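# Load a staple stick onto an open stapler's rail

## Task

Pick up one stick of staples from the tray and seat it straddling the open stapler's rail with its legs pointing down. The stapler must end up resting flat and directly on the table. The placement only counts if it stays put without the robot holding it. Release the stick and move the grippers away at the end.

## Robot and tools

Robot: two arms, left_arm and right_arm, each with a parallel two-finger gripper. Their root links sit at left_arm (-0.011, +0.235, 0) m, quat_wxyz (+0.998, 0, 0, +0.060) and right_arm (-0.025, -0.227, 0) m, quat_wxyz (+0.999, 0, 0, +0.054). The names do not refer to image sides.

Scene frame: origin on the table top midway between the arms, +x out over the table, +z up, left_arm on the +y side. All reported gripper positions (metres) and orientations (quat_wxyz) use this frame. Reported hand positions may be somewhat off, more so when the arm reaches far.

Gripper frame: the fingers point along the gripper's +z and close along its y. end_effector_position is the point between the finger pads, roughly 1 cm short of the fingertips.

Row layout (used by execute_actions and move): one flat list of 14 numbers, all in [-1, 1], covering both arms even if one stays still: left_arm dx, dy, dz, rx, ry, rz, opening, then right_arm dx, dy, dz, rx, ry, rz, opening. dx..rz are an offset, not a pose: a target relative to the gripper's measured pose at the start of the action, expressed in that gripper's own axes. Scale: 1.0 = 0.6 m of translation or 180 degrees of rotation; rx, ry, rz form a single rotation vector. opening is absolute: +1 fully open (0.093 m gap), -1 closed.

execute_actions(actions): a list of actions run one after another. Each action is a table of up to 15 rows, one row per 1/30 s control step; if fewer rows are given, the last row is repeated to fill 15 steps. Every row in an action is measured from the pose at that action's start, not from the previous row. For the first action of a call, the start is the last pose reported in this scene. An empty list just returns state and images.

move(target, speed, blocking): drives each gripper in a straight line toward the pose given by one 14-number row (offsets from the last reported pose in this scene). speed is top path speed in m/s, 0.002 to 0.5, default 0.25; rotation is capped at twice that in rad/s. Paths finish together and last 0.5 to 10 s; longer ones stop short after 10 s. Grippers turn the shorter way. Openings are sent when the move begins. Paths ignore obstacles and the other arm, and real motion can lag, drift or overshoot the speed, especially near full arm extension. Faster moves and targets set deeper past a contact push harder. blocking=false returns after 0.5 s while motion continues; then only wait or stop are accepted until a result shows the move has ended. The result adds a move: line giving the ending (done, off_target, moving, held, fault) and the limits that acted (paced = the sent pose was clipped; held = a check blocked some steps, after which the arm may jump faster), plus each gripper's distance from its target.

wait(seconds): 0 to 10; lets time pass with each arm holding its last command; returns early if a running move ends. stop(): brakes a running move; needs stopping distance, more when fast; fingers continue. zoom_image(camera, region): region [x0, y0, x1, y1] in pixels of that camera's latest image, at most 504 by 504; cameras are cam_head_left, cam_head_right, cam_high, cam_low, cam_left_wrist, cam_right_wrist (all 504x504, calibration given with intrinsics and T_world_to_cam). read_manual(section): only returns licence texts. finished_scene(scene): ends the current scene by its number, irreversibly; the result reports success.

Controller behaviour: each step the commanded pose is clipped to within 70 mm and 16 degrees of the measured pose, then solved by damped IK, favouring position over orientation. Distant targets may need several actions; after an action the arm continues only up to its last clipped pose, so send the remainder next. Joint friction can leave the gripper up to about 31 mm off, and very small commands may not move it. Elbows never fully straighten. Hand target lines show where each arm is currently being driven. A pose unreachable line means the clearance check altered or blocked that arm's command. HELD in step readings marks steps where an arm's row was held back. To keep an arm still: in a reply's first call send the offset back to where it should be, then zeros later, always with its desired opening.

Gripping: grip_measured is the finger motor position on the same +1 open / -1 closed scale. Pads meet around -0.94; each mm of object width adds about 0.0208; each gripper has a fixed bias up to ±0.02. After contact the fingers stop but the motor keeps heading to the sent value; the further below the object's width reading you command, the harder the squeeze (up to about 50 to 62 N per pad, less for parts under about 5 mm thick). On a rigid flat object the reading settles at most ~0.21 under the width reading. Keep sending the same closing number to keep a hold. The last value in each arm's Joint positions is the gap in metres, meaningful only when nothing blocks the fingers.

Other readouts: joint torques are total drive output, offset and noisy, not zero in free air. MOTOR HOT appears from 75 °C; at 90 °C that arm halts for 10 s; at 100 °C it goes limp and falls (OVER-TEMPERATURE FAULT). FAULT lines can cut short waits, moves or actions. The simulation keeps running while you compose a reply, with the robot holding its last command.

Avoid: knocking or placing anything off the table, letting the arms collide or press on each other, dropping or slipping the stick, slamming, hard impacts and heavy pushes on the stapler. Occasional brief disturbances may pull on a held part or shove loose objects. Finish with the stick resting unaided, the stapler flat on the table, grippers open and withdrawn.

Each tool is called after "Request:" by a JSON object that holds its "name" and its "arguments", one argument or row to a line.

## Session

Request:
{"name": "execute_actions", "arguments": {
  "actions": []
}}

Scene clock: 0.00 s.
left_arm: end_effector_position=(+0.2237, +0.5378, +0.1867) grip_measured=+0.985 end_effector_quat_wxyz=(-0.276, +0.689, -0.557, -0.371) | right_arm: end_effector_position=(+0.0320, -0.5534, +0.2940) grip_measured=+0.989 end_effector_quat_wxyz=(+0.727, +0.584, +0.281, +0.228)
Joint positions: left_arm=[ 0.441  1.635  1.29  -0.815 -0.898 -1.022  0.092] | right_arm=[-1.949  1.166  0.47   0.997 -1.003  1.682  0.093]
Joint velocities: left_arm=[-0.002 -0.022 -0.007 -0.037  0.037 -0.007  0.001] | right_arm=[ 0.002  0.012 -0.012 -0.051 -0.037 -0.051  0.   ]
Joint torques (N m, as the arm reports them, + toward a larger angle): no reading
Motor temperatures (°C, as the motors report them): left_arm=[23 24 22 21 24 23] | right_arm=[24 21 25 24 25 24]
Hand target (left_arm): +0.224, +0.538, +0.187; -0.276, +0.689, -0.557, -0.371
Hand target (right_arm): +0.032, -0.553, +0.294; +0.727, +0.584, +0.281, +0.228

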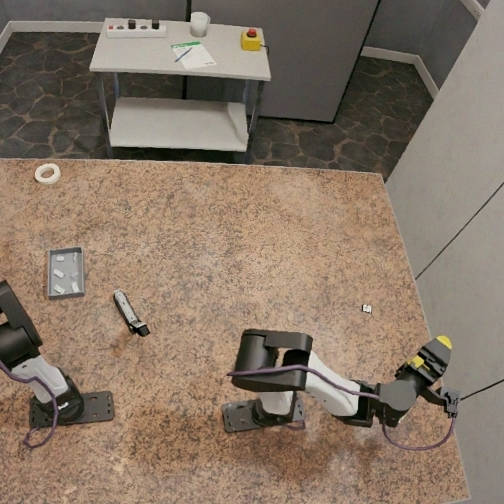

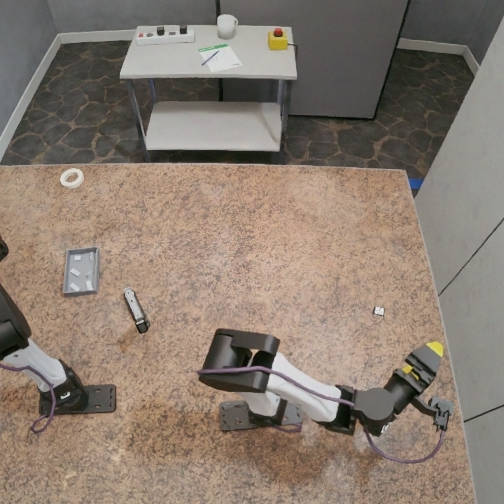

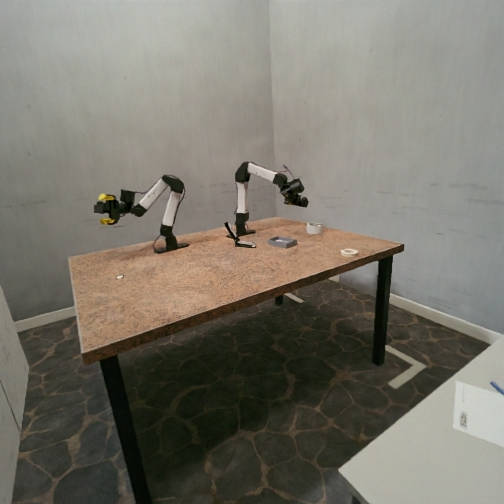

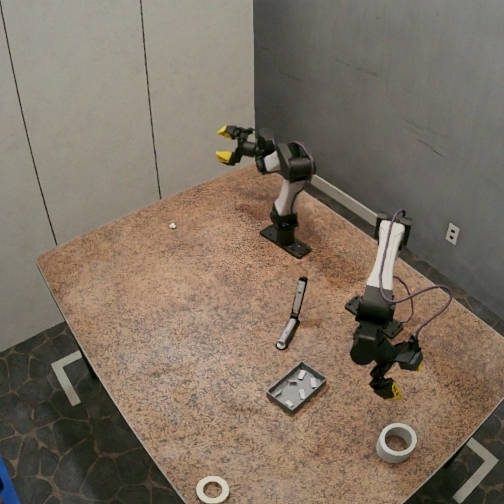

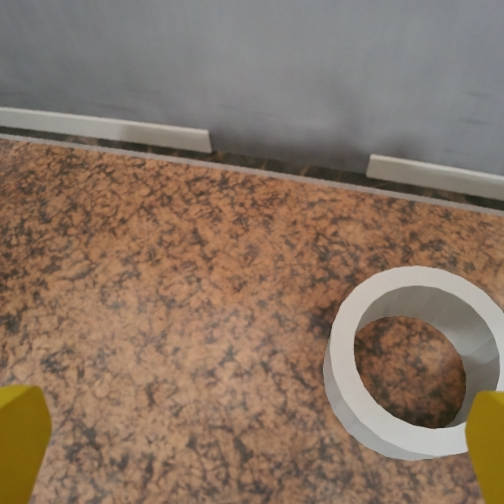

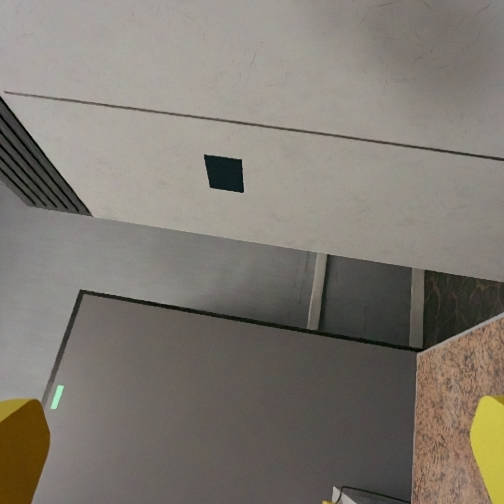

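Request:
{"name": "zoom_image", "arguments": {
  "camera": "cam_head_left",
  "region": [30, 235, 170, 345]
}}

Request:
{"name": "zoom_image", "arguments": {
  "camera": "cam_head_right",
  "region": [40, 235, 180, 345]
}}

Request:
{"name": "zoom_image", "arguments": {
  "camera": "cam_low",
  "region": [250, 260, 350, 430]
}}

Request:
{"name": "zoom_image", "arguments": {
  "camera": "cam_high",
  "region": [200, 200, 320, 270]
}}

Region (30, 235, 170, 345) of cam_head_left's 504x504 image, scaled by 3.600, with more detail than that image has; it fills the top 396 rows of this view, and the rest is white.

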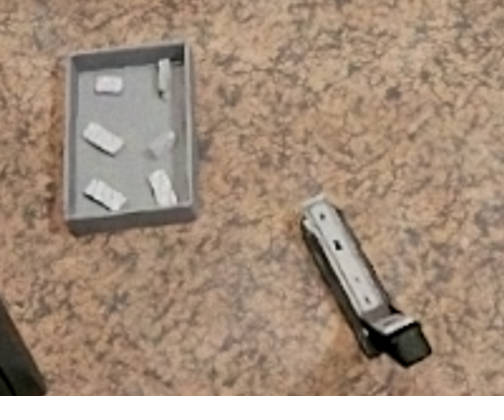

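Region (40, 235, 180, 345) of cam_head_right's 504x504 image, scaled by 3.600, with more detail than that image has; it fills the top 396 rows of this view, and the rest is white.

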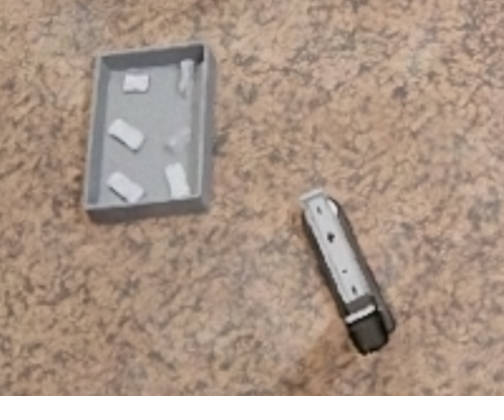

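Region (250, 260, 350, 430) of cam_low's 504x504 image, scaled by 2.965, with more detail than that image has; it fills the left 296 columns of this view, and the rest is white.

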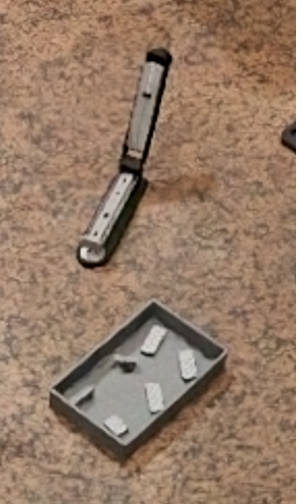

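Region (200, 200, 320, 270) of cam_high's 504x504 image, scaled by 4.200, with more detail than that image has; it fills the top 294 rows of this view, and the rest is white.

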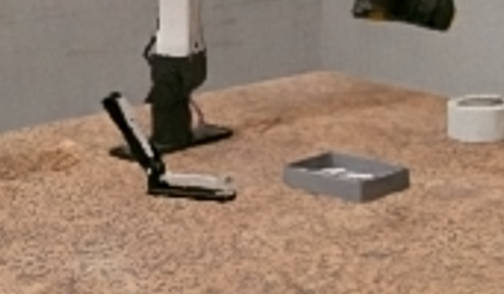

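Request:
{"name": "move", "arguments": {
  "target": [0.175,-0.055,-0.31,0,0.307,0,1,0,0,0,0,0,0,1]
}}

Scene clock: 45.13 s.
left_arm: end_effector_position=(+0.3029, +0.3418, +0.1957) grip_measured=+0.985 end_effector_quat_wxyz=(-0.018, +0.784, -0.621, +0.009) | right_arm: end_effector_position=(+0.0320, -0.5534, +0.2940) grip_measured=+0.989 end_effector_quat_wxyz=(+0.727, +0.584, +0.281, +0.228)
Joint positions: left_arm=[ 0.206  1.794  1.822 -1.559 -0.004 -1.477  0.092] | right_arm=[-1.949  1.166  0.47   0.997 -1.003  1.682  0.093]
Joint velocities: left_arm=[-0.002 -0.017 -0.012  0.022  0.066 -0.037 -0.002] | right_arm=[-0.007  0.012  0.002 -0.051  0.066  0.022 -0.   ]
Joint torques (N m, as the arm reports them, + toward a larger angle): left_arm=[ -0.65 -11.     8.67   0.25  -0.02  -0.01] | right_arm=[-0.21 -3.09  8.35  1.62  0.23 -0.05]
Motor temperatures (°C, as the motors report them): left_arm=[23 31 27 23 24 23] | right_arm=[24 23 32 31 25 24]
Hand target (left_arm): +0.304, +0.337, +0.204; -0.025, +0.784, -0.620, +0.019
Hand target (right_arm): +0.032, -0.553, +0.294; +0.727, +0.584, +0.281, +0.228
Off the commanded pose (left_arm): 0.011 m, 4 deg.
Off the commanded pose (right_arm): 0.000 m, 0 deg.
joint sent to its limit (left arm) — the command would take joint 4 (wrist pitch) past its lower limit, so that joint was sent only as far as its limit.
move: off_target (left_arm)
camera_calibration (this result's frames):
cam_left_wrist: T_world_to_cam=[[0.969627, 0.242337, 0.0331076, -0.387653], [0.205257, -0.879829, 0.428684, 0.193995], [0.133015, -0.408868, -0.902848, 0.361855], [0, 0, 0, 1]] pos_world=[0.287928, 0.412576, 0.256371]

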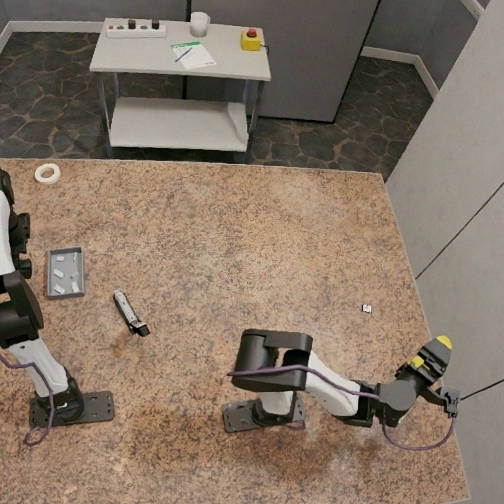

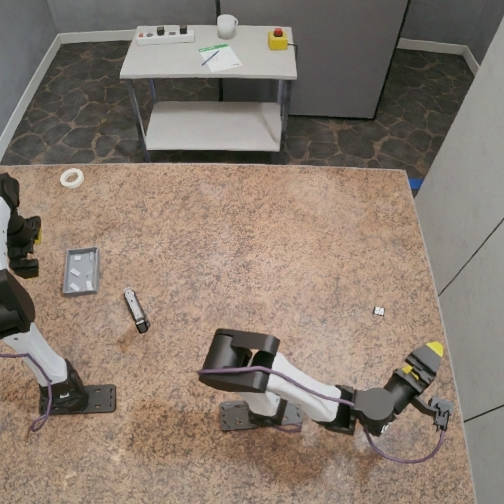

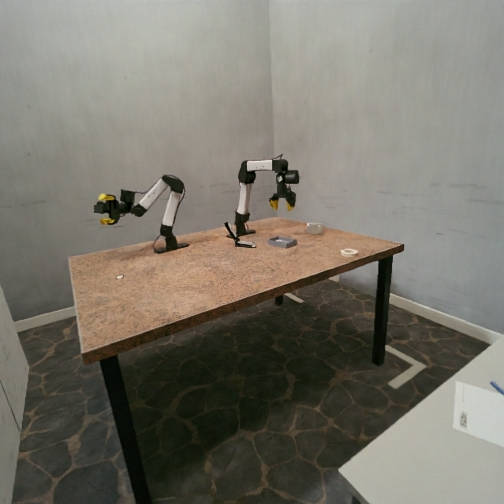

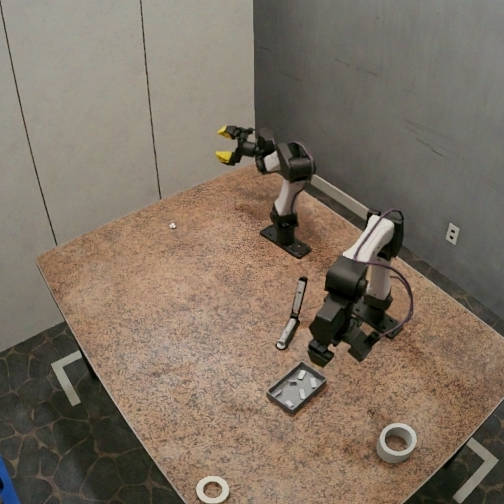

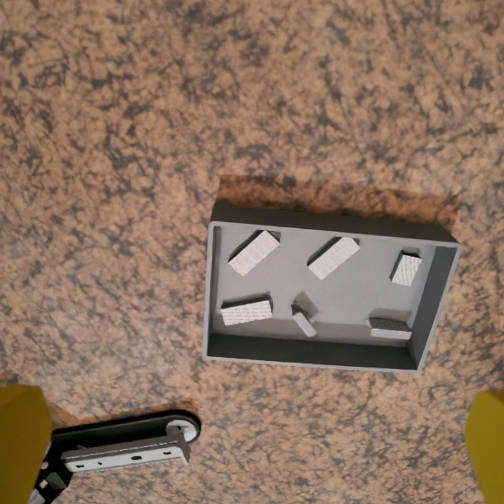

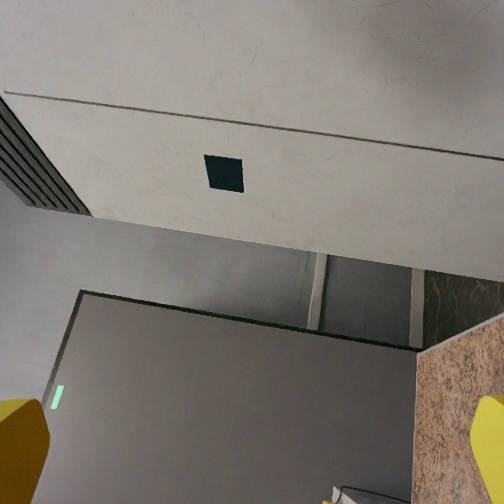

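Request:
{"name": "zoom_image", "arguments": {
  "camera": "cam_left_wrist",
  "region": [190, 170, 470, 380]
}}

Request:
{"name": "zoom_image", "arguments": {
  "camera": "cam_left_wrist",
  "region": [20, 380, 220, 504]
}}

Region (190, 170, 470, 380) of cam_left_wrist's 504x504 image, scaled by 1.800, with more detail than that image has; it fills the top 378 rows of this view, and the rest is white.

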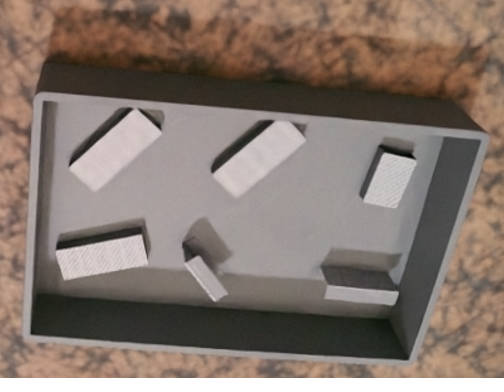

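Region (20, 380, 220, 504) of cam_left_wrist's 504x504 image, scaled by 2.520, with more detail than that image has; it fills the top 312 rows of this view, and the rest is white.

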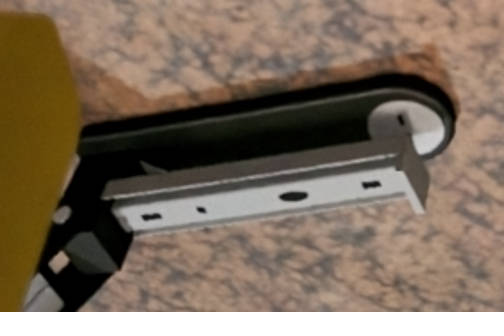

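Request:
{"name": "move", "arguments": {
  "target": [0.064,-0.04,0.125,0,0,0.278,1,0,0,0,0,0,0,1]
}}

Scene clock: 94.77 s.
left_arm: end_effector_position=(+0.3370, +0.3137, +0.1269) grip_measured=+0.985 end_effector_quat_wxyz=(+0.024, -0.458, +0.889, -0.005) | right_arm: end_effector_position=(+0.0320, -0.5534, +0.2940) grip_measured=+0.989 end_effector_quat_wxyz=(+0.727, +0.584, +0.281, +0.228)
Joint positions: left_arm=[ 0.102  1.849  1.616 -1.289 -0.002 -0.73   0.092] | right_arm=[-1.949  1.166  0.47   0.997 -1.003  1.682  0.093]
Joint velocities: left_arm=[-0.002 -0.002 -0.002  0.037 -0.066  0.037  0.   ] | right_arm=[ 0.012 -0.002  0.017  0.051  0.022  0.007  0.   ]
Joint torques (N m, as the arm reports them, + toward a larger angle): left_arm=[-0.7  -9.92  5.98  0.49 -0.07  0.13] | right_arm=[-0.38 -3.06  8.4   1.63  0.24 -0.05]
Motor temperatures (°C, as the motors report them): left_arm=[23 36 30 22 24 23] | right_arm=[24 23 35 34 25 24]
Hand target (left_arm): +0.337, +0.311, +0.121; +0.019, -0.447, +0.894, -0.002
Hand target (right_arm): +0.032, -0.553, +0.294; +0.727, +0.584, +0.281, +0.228
Off the commanded pose (left_arm): 0.006 m, 1 deg.
Off the commanded pose (right_arm): 0.000 m, 0 deg.
move: done
camera_calibration (this result's frames):
cam_left_wrist: T_world_to_cam=[[0.821636, -0.569461, 0.0250712, -0.106146], [-0.529762, -0.746644, 0.402337, 0.401054], [-0.210396, -0.343856, -0.915148, 0.380666], [0, 0, 0, 1]] pos_world=[0.379767, 0.369893, 0.189669]

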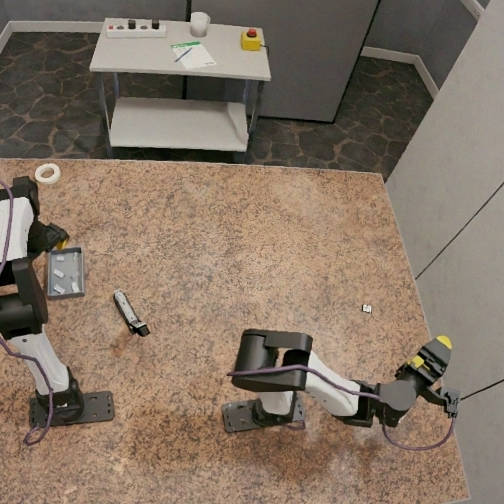

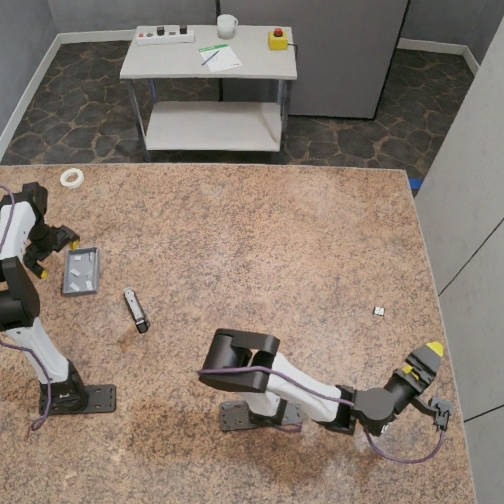

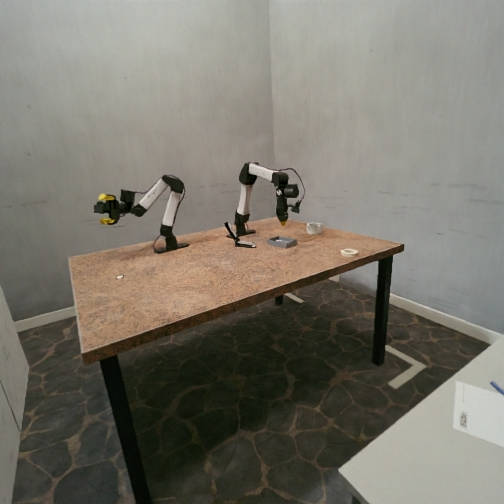

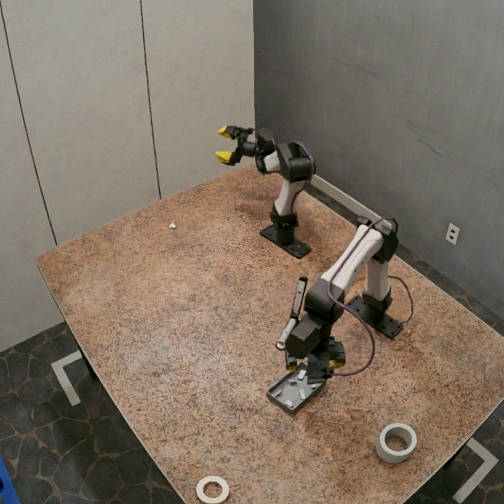

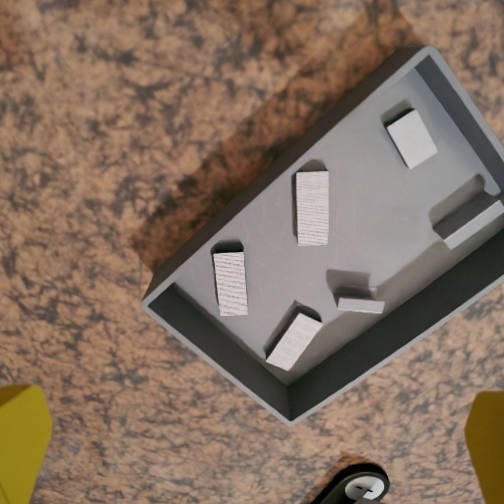

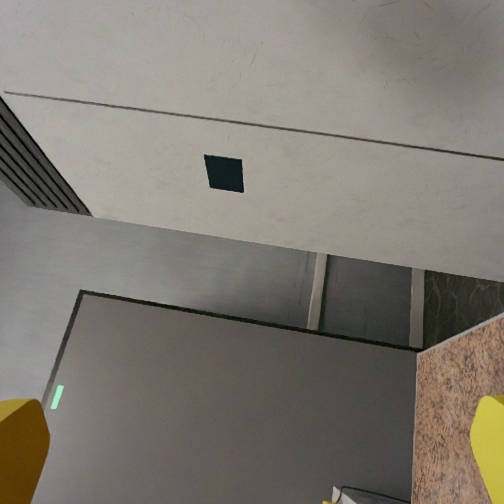

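Request:
{"name": "move", "arguments": {
  "target": [-0.022,-0.057,0.11,0,0,0,-0.3,0,0,0,0,0,0,1]
}}

Scene clock: 129.47 s.
left_arm: end_effector_position=(+0.3734, +0.3084, +0.0624) grip_measured=-0.298 end_effector_quat_wxyz=(+0.019, -0.457, +0.889, -0.005) | right_arm: end_effector_position=(+0.0320, -0.5534, +0.2940) grip_measured=+0.989 end_effector_quat_wxyz=(+0.727, +0.584, +0.281, +0.228)
Joint positions: left_arm=[ 0.068  2.016  1.588 -1.103 -0.002 -0.763  0.031] | right_arm=[-1.949  1.166  0.47   0.997 -1.003  1.682  0.093]
Joint velocities: left_arm=[-0.002 -0.012 -0.007 -0.007 -0.095 -0.007 -0.001] | right_arm=[-0.002 -0.007  0.002  0.051  0.007 -0.095 -0.001]
Joint torques (N m, as the arm reports them, + toward a larger angle): left_arm=[ -0.61 -12.55   6.77   0.47  -0.08  -0.05] | right_arm=[-0.28 -3.04  8.24  1.65  0.23 -0.06]
Motor temperatures (°C, as the motors report them): left_arm=[23 37 29 22 24 23] | right_arm=[24 24 36 35 25 24]
Hand target (left_arm): +0.375, +0.305, +0.062; +0.023, -0.458, +0.889, -0.006
Hand target (right_arm): +0.032, -0.553, +0.294; +0.727, +0.584, +0.281, +0.228
Off the commanded pose (left_arm): 0.004 m, 0 deg.
Off the commanded pose (right_arm): 0.000 m, 0 deg.
move: done
camera_calibration (this result's frames):
cam_left_wrist: T_world_to_cam=[[0.821145, -0.570356, 0.0203656, -0.13668], [-0.527447, -0.744771, 0.408798, 0.440481], [-0.217993, -0.346424, -0.912397, 0.330928], [0, 0, 0, 1]] pos_world=[0.416704, 0.364742, 0.124653]

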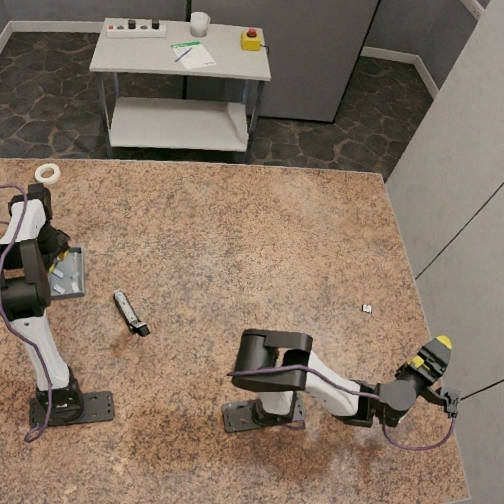

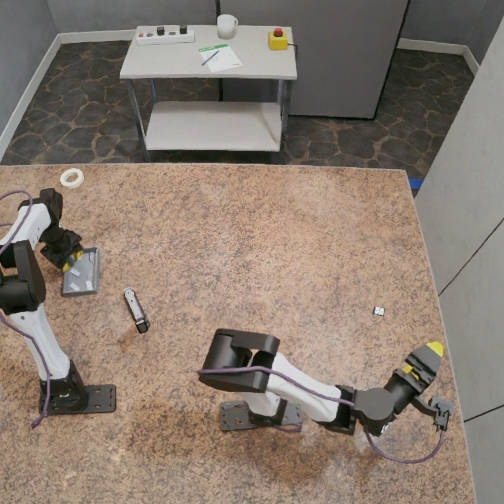

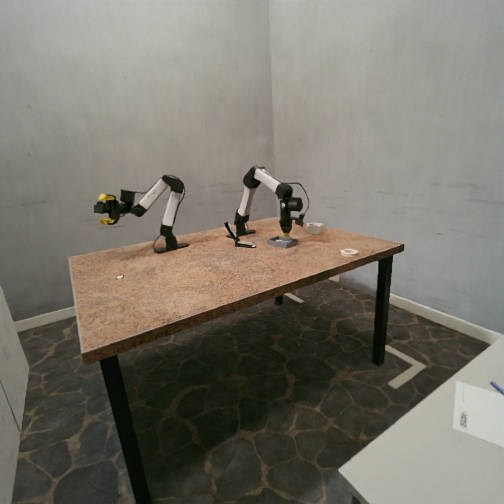

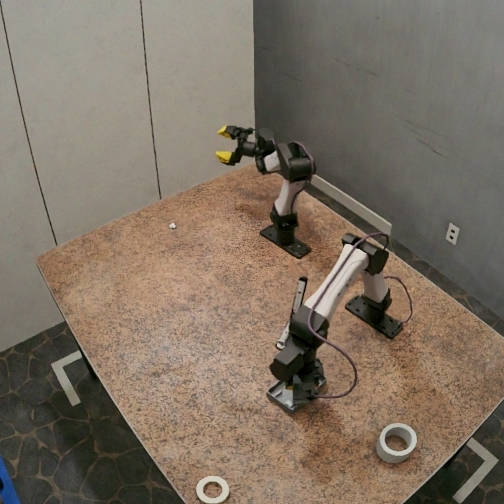

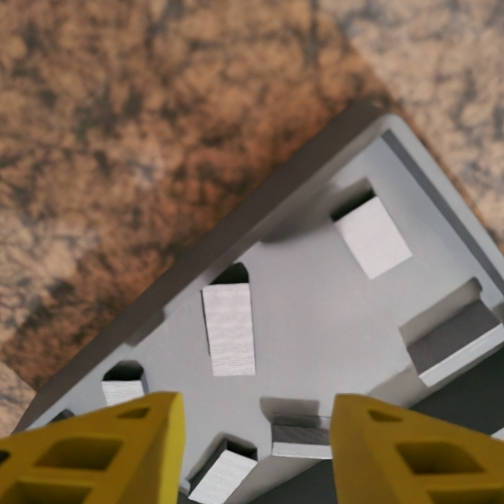

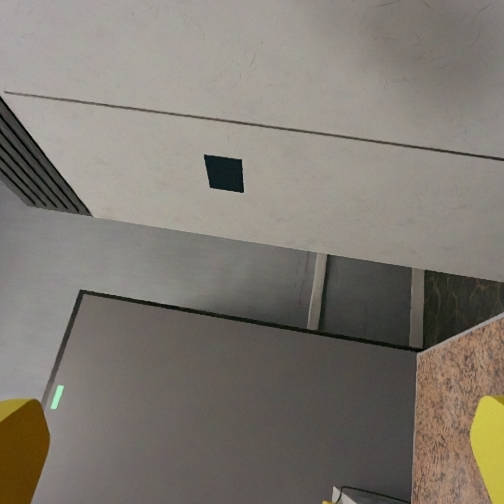

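Request:
{"name": "move", "arguments": {
  "target": [0.008,0,0.068,0,0,0.017,-0.3,0,0,0,0,0,0,1],
  "speed": 0.08
}}

Scene clock: 141.73 s.
left_arm: end_effector_position=(+0.3697, +0.3070, +0.0357) grip_measured=-0.298 end_effector_quat_wxyz=(+0.017, -0.443, +0.896, -0.004) | right_arm: end_effector_position=(+0.0320, -0.5534, +0.2940) grip_measured=+0.989 end_effector_quat_wxyz=(+0.727, +0.584, +0.281, +0.228)
Joint positions: left_arm=[ 0.066  2.03   1.499 -1.005 -0.001 -0.734  0.031] | right_arm=[-1.949  1.166  0.47   0.997 -1.003  1.682  0.093]
Joint velocities: left_arm=[ 0.002  0.002  0.012 -0.037  0.051 -0.051 -0.001] | right_arm=[-0.017 -0.017 -0.012  0.022  0.022 -0.007 -0.001]
Joint torques (N m, as the arm reports them, + toward a larger angle): left_arm=[ -0.31 -10.44   4.24   0.85  -0.06   0.2 ] | right_arm=[-0.33 -3.11  8.45  1.61  0.24  0.01]
Motor temperatures (°C, as the motors report them): left_arm=[23 39 29 22 24 23] | right_arm=[24 24 37 36 25 24]
Hand target (left_arm): +0.371, +0.305, +0.022; +0.019, -0.433, +0.901, -0.004
Hand target (right_arm): +0.032, -0.553, +0.294; +0.727, +0.584, +0.281, +0.228
Off the commanded pose (left_arm): 0.015 m, 1 deg.
Off the commanded pose (right_arm): 0.000 m, 0 deg.
move: off_target (left_arm)
camera_calibration (this result's frames):
cam_left_wrist: T_world_to_cam=[[0.803455, -0.595139, 0.0164008, -0.119543], [-0.547849, -0.728268, 0.411688, 0.450762], [-0.233067, -0.339758, -0.911177, 0.308736], [0, 0, 0, 1]] pos_world=[0.414954, 0.362027, 0.0977009]

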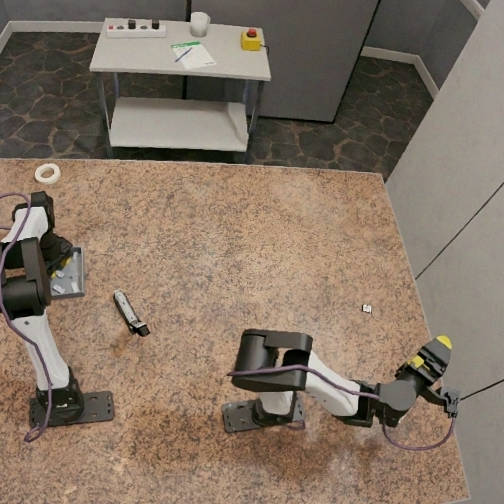

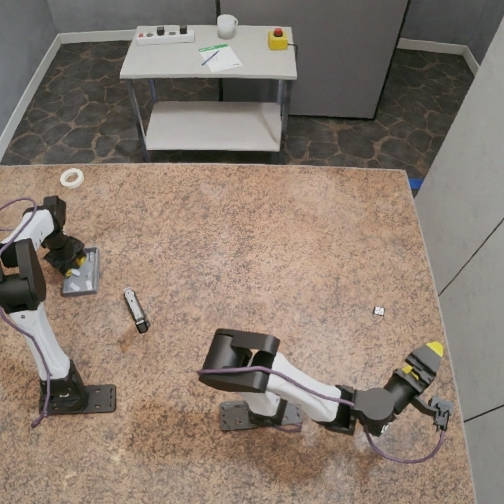

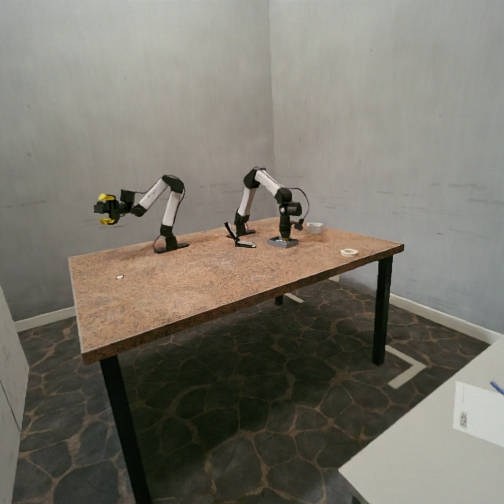

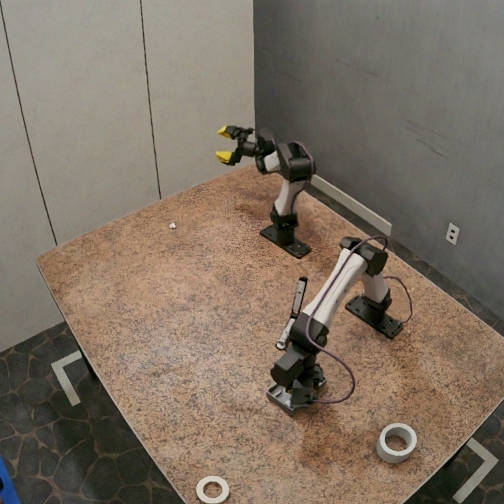

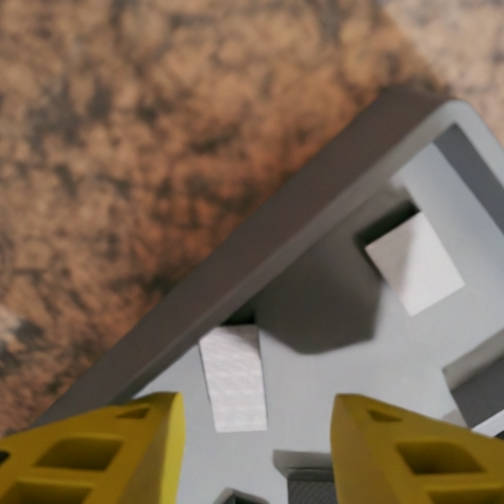

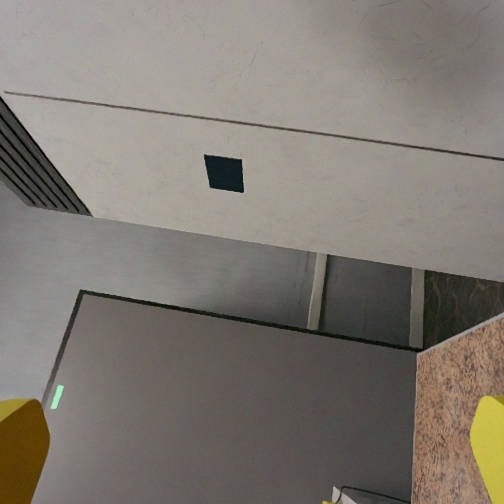

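Request:
{"name": "move", "arguments": {
  "target": [-0.015,0.01,0.04,0,0,0,-0.35,0,0,0,0,0,0,1],
  "speed": 0.05
}}

Scene clock: 148.57 s.
left_arm: end_effector_position=(+0.3724, +0.3112, +0.0344) grip_measured=-0.348 end_effector_quat_wxyz=(+0.024, -0.443, +0.896, -0.006) | right_arm: end_effector_position=(+0.0320, -0.5534, +0.2940) grip_measured=+0.989 end_effector_quat_wxyz=(+0.727, +0.584, +0.281, +0.228)
Joint positions: left_arm=[ 0.076  2.031  1.494 -0.984 -0.001 -0.722  0.028] | right_arm=[-1.949  1.166  0.47   0.997 -1.003  1.682  0.093]
Joint velocities: left_arm=[-0.007  0.022 -0.002 -0.066 -0.066 -0.007  0.001] | right_arm=[ 0.007 -0.022  0.012 -0.007 -0.007 -0.007  0.   ]
Joint torques (N m, as the arm reports them, + toward a larger angle): left_arm=[ 1.73 -8.61  3.81  0.92 -0.05  0.18] | right_arm=[-0.25 -3.11  8.21  1.63  0.25 -0.04]
Motor temperatures (°C, as the motors report them): left_arm=[23 39 29 23 24 24] | right_arm=[24 24 37 36 25 24]
Hand target (left_arm): +0.370, +0.318, +0.013; +0.016, -0.444, +0.896, -0.003
Hand target (right_arm): +0.032, -0.553, +0.294; +0.727, +0.584, +0.281, +0.228
Off the commanded pose (left_arm): 0.024 m, 1 deg.
Off the commanded pose (right_arm): 0.000 m, 0 deg.
move: off_target (left_arm)
camera_calibration (this result's frames):
cam_left_wrist: T_world_to_cam=[[0.802207, -0.596438, 0.0269172, -0.118716], [-0.555087, -0.72847, 0.401508, 0.458937], [-0.219867, -0.337034, -0.91546, 0.303973], [0, 0, 0, 1]] pos_world=[0.416819, 0.365965, 0.0972038]

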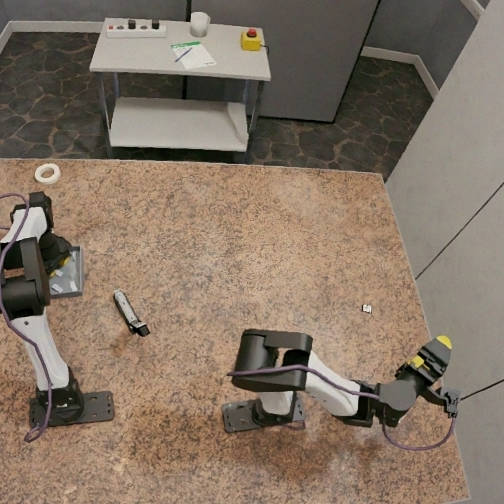

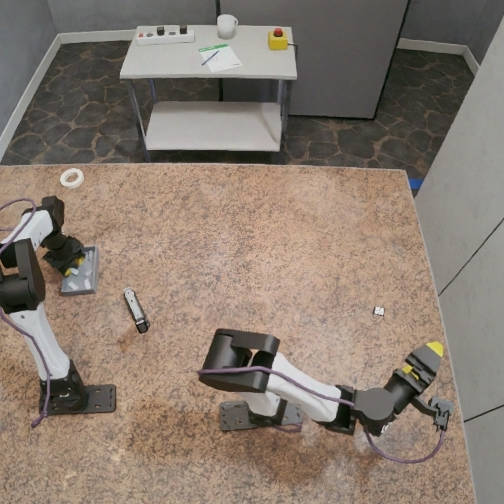

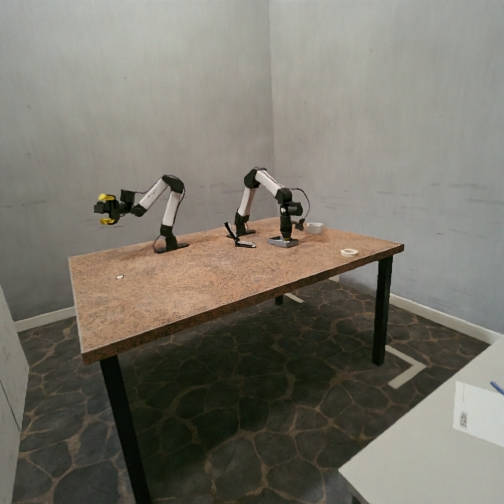

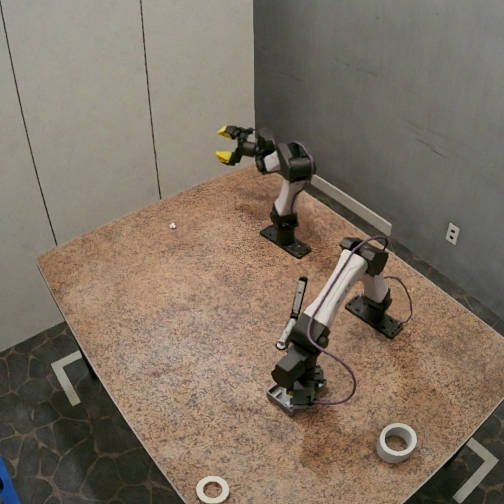

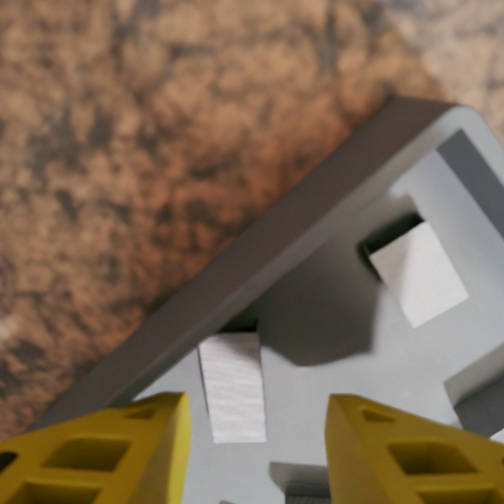

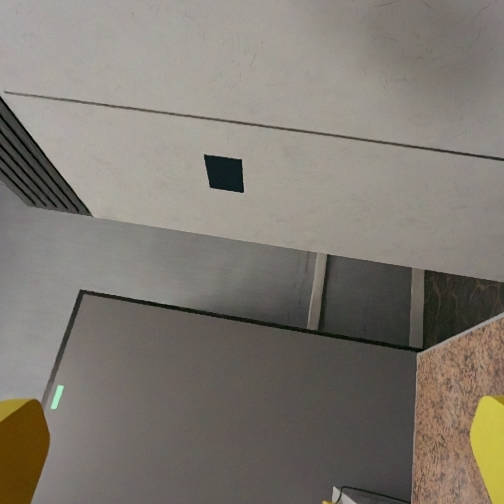

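Request:
{"name": "move", "arguments": {
  "target": [-0.02,0,-0.04,0,0,0,-0.45,0,0,0,0,0,0,1],
  "speed": 0.08
}}

Request:
{"name": "move", "arguments": {
  "target": [-0.01,0,0.05,0,0,0,-0.45,0,0,0,0,0,0,1],
  "speed": 0.05
}}

Scene clock: 157.47 s.
left_arm: end_effector_position=(+0.3774, +0.3160, +0.0578) grip_measured=-0.448 end_effector_quat_wxyz=(+0.025, -0.443, +0.896, -0.006) | right_arm: end_effector_position=(+0.0320, -0.5534, +0.2940) grip_measured=+0.989 end_effector_quat_wxyz=(+0.727, +0.584, +0.281, +0.228)
Joint positions: left_arm=[ 0.085  2.029  1.587 -1.077 -0.    -0.713  0.024] | right_arm=[-1.949  1.166  0.47   0.997 -1.003  1.682  0.093]
Joint velocities: left_arm=[ 0.002  0.002 -0.012  0.007 -0.022 -0.066 -0.   ] | right_arm=[-0.017  0.017  0.017  0.007  0.051 -0.066 -0.002]
Joint torques (N m, as the arm reports them, + toward a larger angle): left_arm=[  0.98 -11.65   8.71   0.33  -0.04   0.15] | right_arm=[-0.26 -3.06  8.36  1.6   0.21 -0.02]
Motor temperatures (°C, as the motors report them): left_arm=[23 38 28 23 24 24] | right_arm=[24 24 37 37 25 24]
Hand target (left_arm): +0.379, +0.320, +0.059; +0.025, -0.443, +0.896, -0.006
Hand target (right_arm): +0.032, -0.553, +0.294; +0.727, +0.584, +0.281, +0.228
Off the commanded pose (left_arm): 0.005 m, 0 deg.
Off the commanded pose (right_arm): 0.000 m, 0 deg.
move: done
camera_calibration (this result's frames):
cam_left_wrist: T_world_to_cam=[[0.802152, -0.596457, 0.0281086, -0.12057], [-0.555832, -0.72866, 0.400133, 0.456251], [-0.218181, -0.336591, -0.916026, 0.32734], [0, 0, 0, 1]] pos_world=[0.421734, 0.370717, 0.12068]

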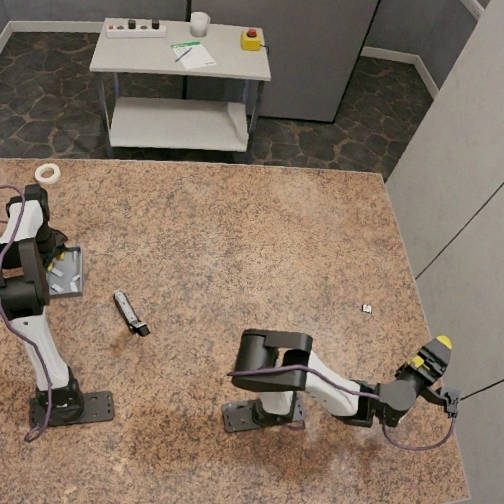

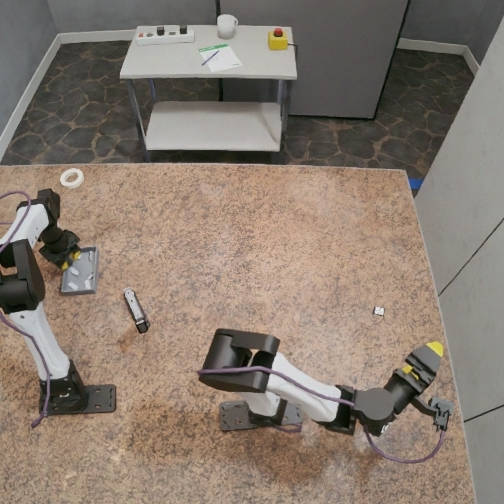

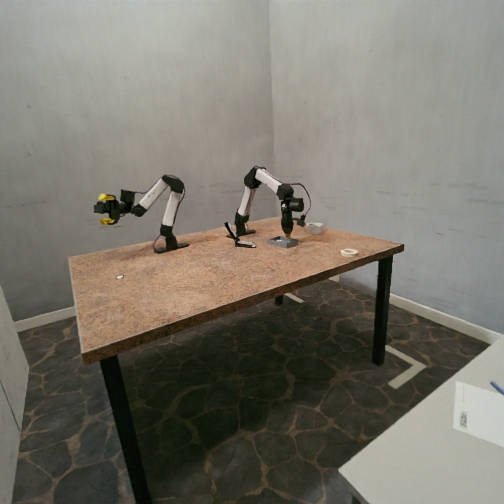

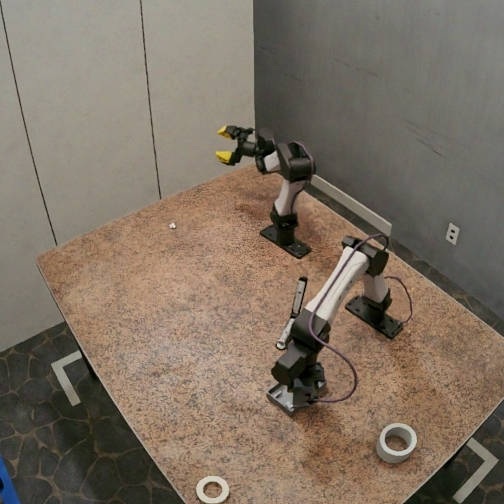

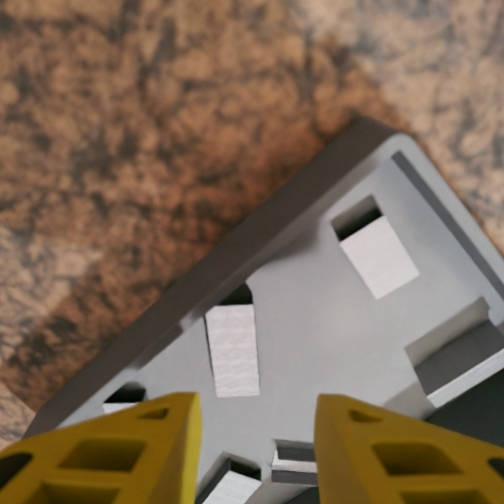

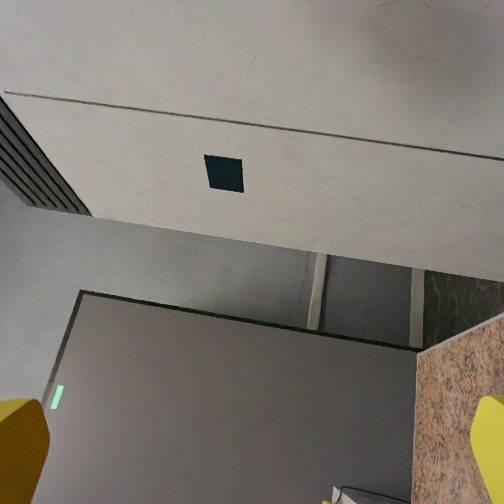

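Scene clock: 158.33 s.
left_arm: end_effector_position=(+0.3833, +0.3171, +0.0391) grip_measured=-0.448 end_effector_quat_wxyz=(+0.028, -0.443, +0.896, -0.007) | right_arm: end_effector_position=(+0.0320, -0.5534, +0.2940) grip_measured=+0.989 end_effector_quat_wxyz=(+0.727, +0.584, +0.281, +0.228)
Joint positions: left_arm=[ 0.085  2.063  1.561 -1.011  0.    -0.713  0.024] | right_arm=[-1.949  1.166  0.47   0.997 -1.003  1.682  0.093]
Joint velocities: left_arm=[-0.002  0.002  0.002  0.051 -0.022 -0.022 -0.001] | right_arm=[ 0.002 -0.012 -0.002 -0.007  0.051 -0.007 -0.001]
Joint torques (N m, as the arm reports them, + toward a larger angle): left_arm=[  0.95 -11.02   5.38   0.67  -0.05   0.15] | right_arm=[-0.26 -3.04  8.41  1.64  0.25 -0.06]
Motor temperatures (°C, as the motors report them): left_arm=[23 38 28 23 24 24] | right_arm=[24 24 37 37 25 24]
Hand target (left_arm): +0.382, +0.321, +0.028; +0.025, -0.443, +0.896, -0.006
Hand target (right_arm): +0.032, -0.553, +0.294; +0.727, +0.584, +0.281, +0.228
Off the commanded pose (left_arm): 0.012 m, 0 deg.
Off the commanded pose (right_arm): 0.000 m, 0 deg.
move: off_target (left_arm)
camera_calibration (this result's frames):
cam_left_wrist: T_world_to_cam=[[0.801957, -0.596501, 0.0324466, -0.124149], [-0.558257, -0.728993, 0.396129, 0.469039], [-0.212638, -0.335792, -0.917621, 0.309547], [0, 0, 0, 1]] pos_world=[0.427227, 0.371814, 0.102275]

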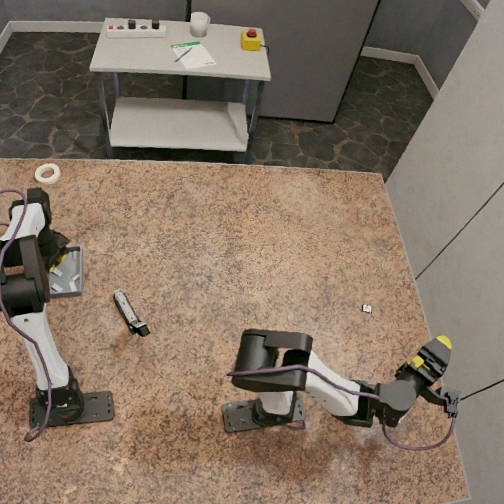

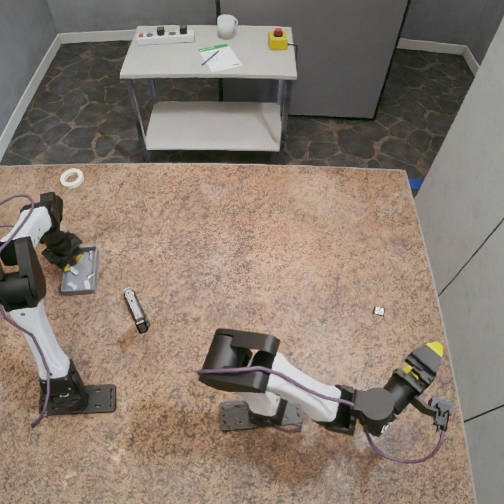

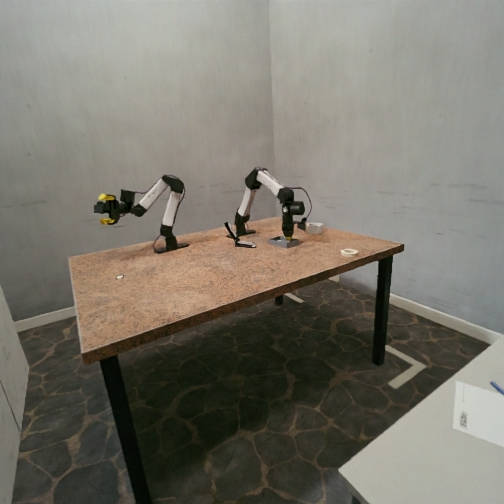

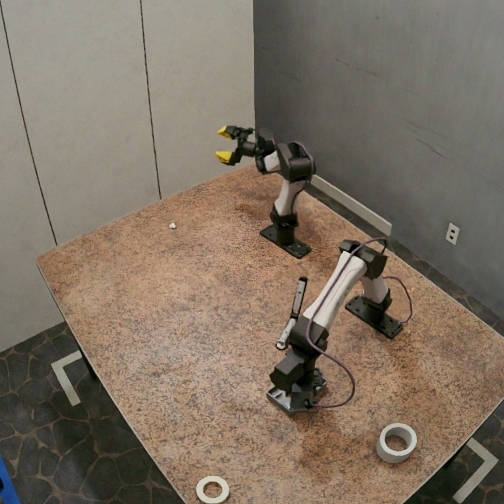

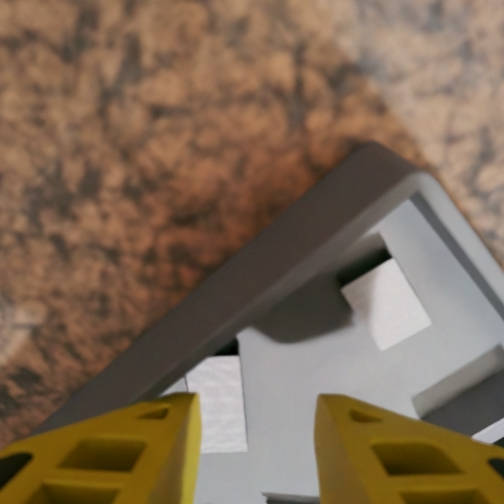

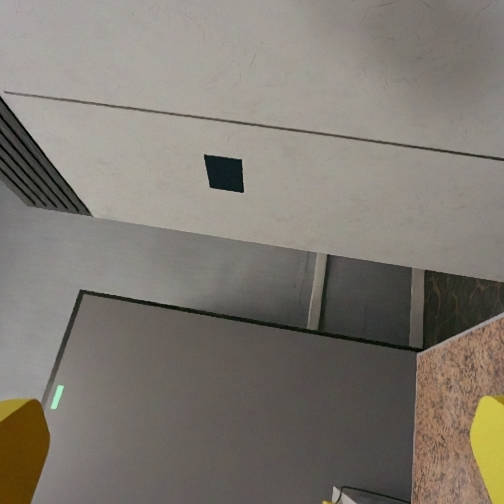

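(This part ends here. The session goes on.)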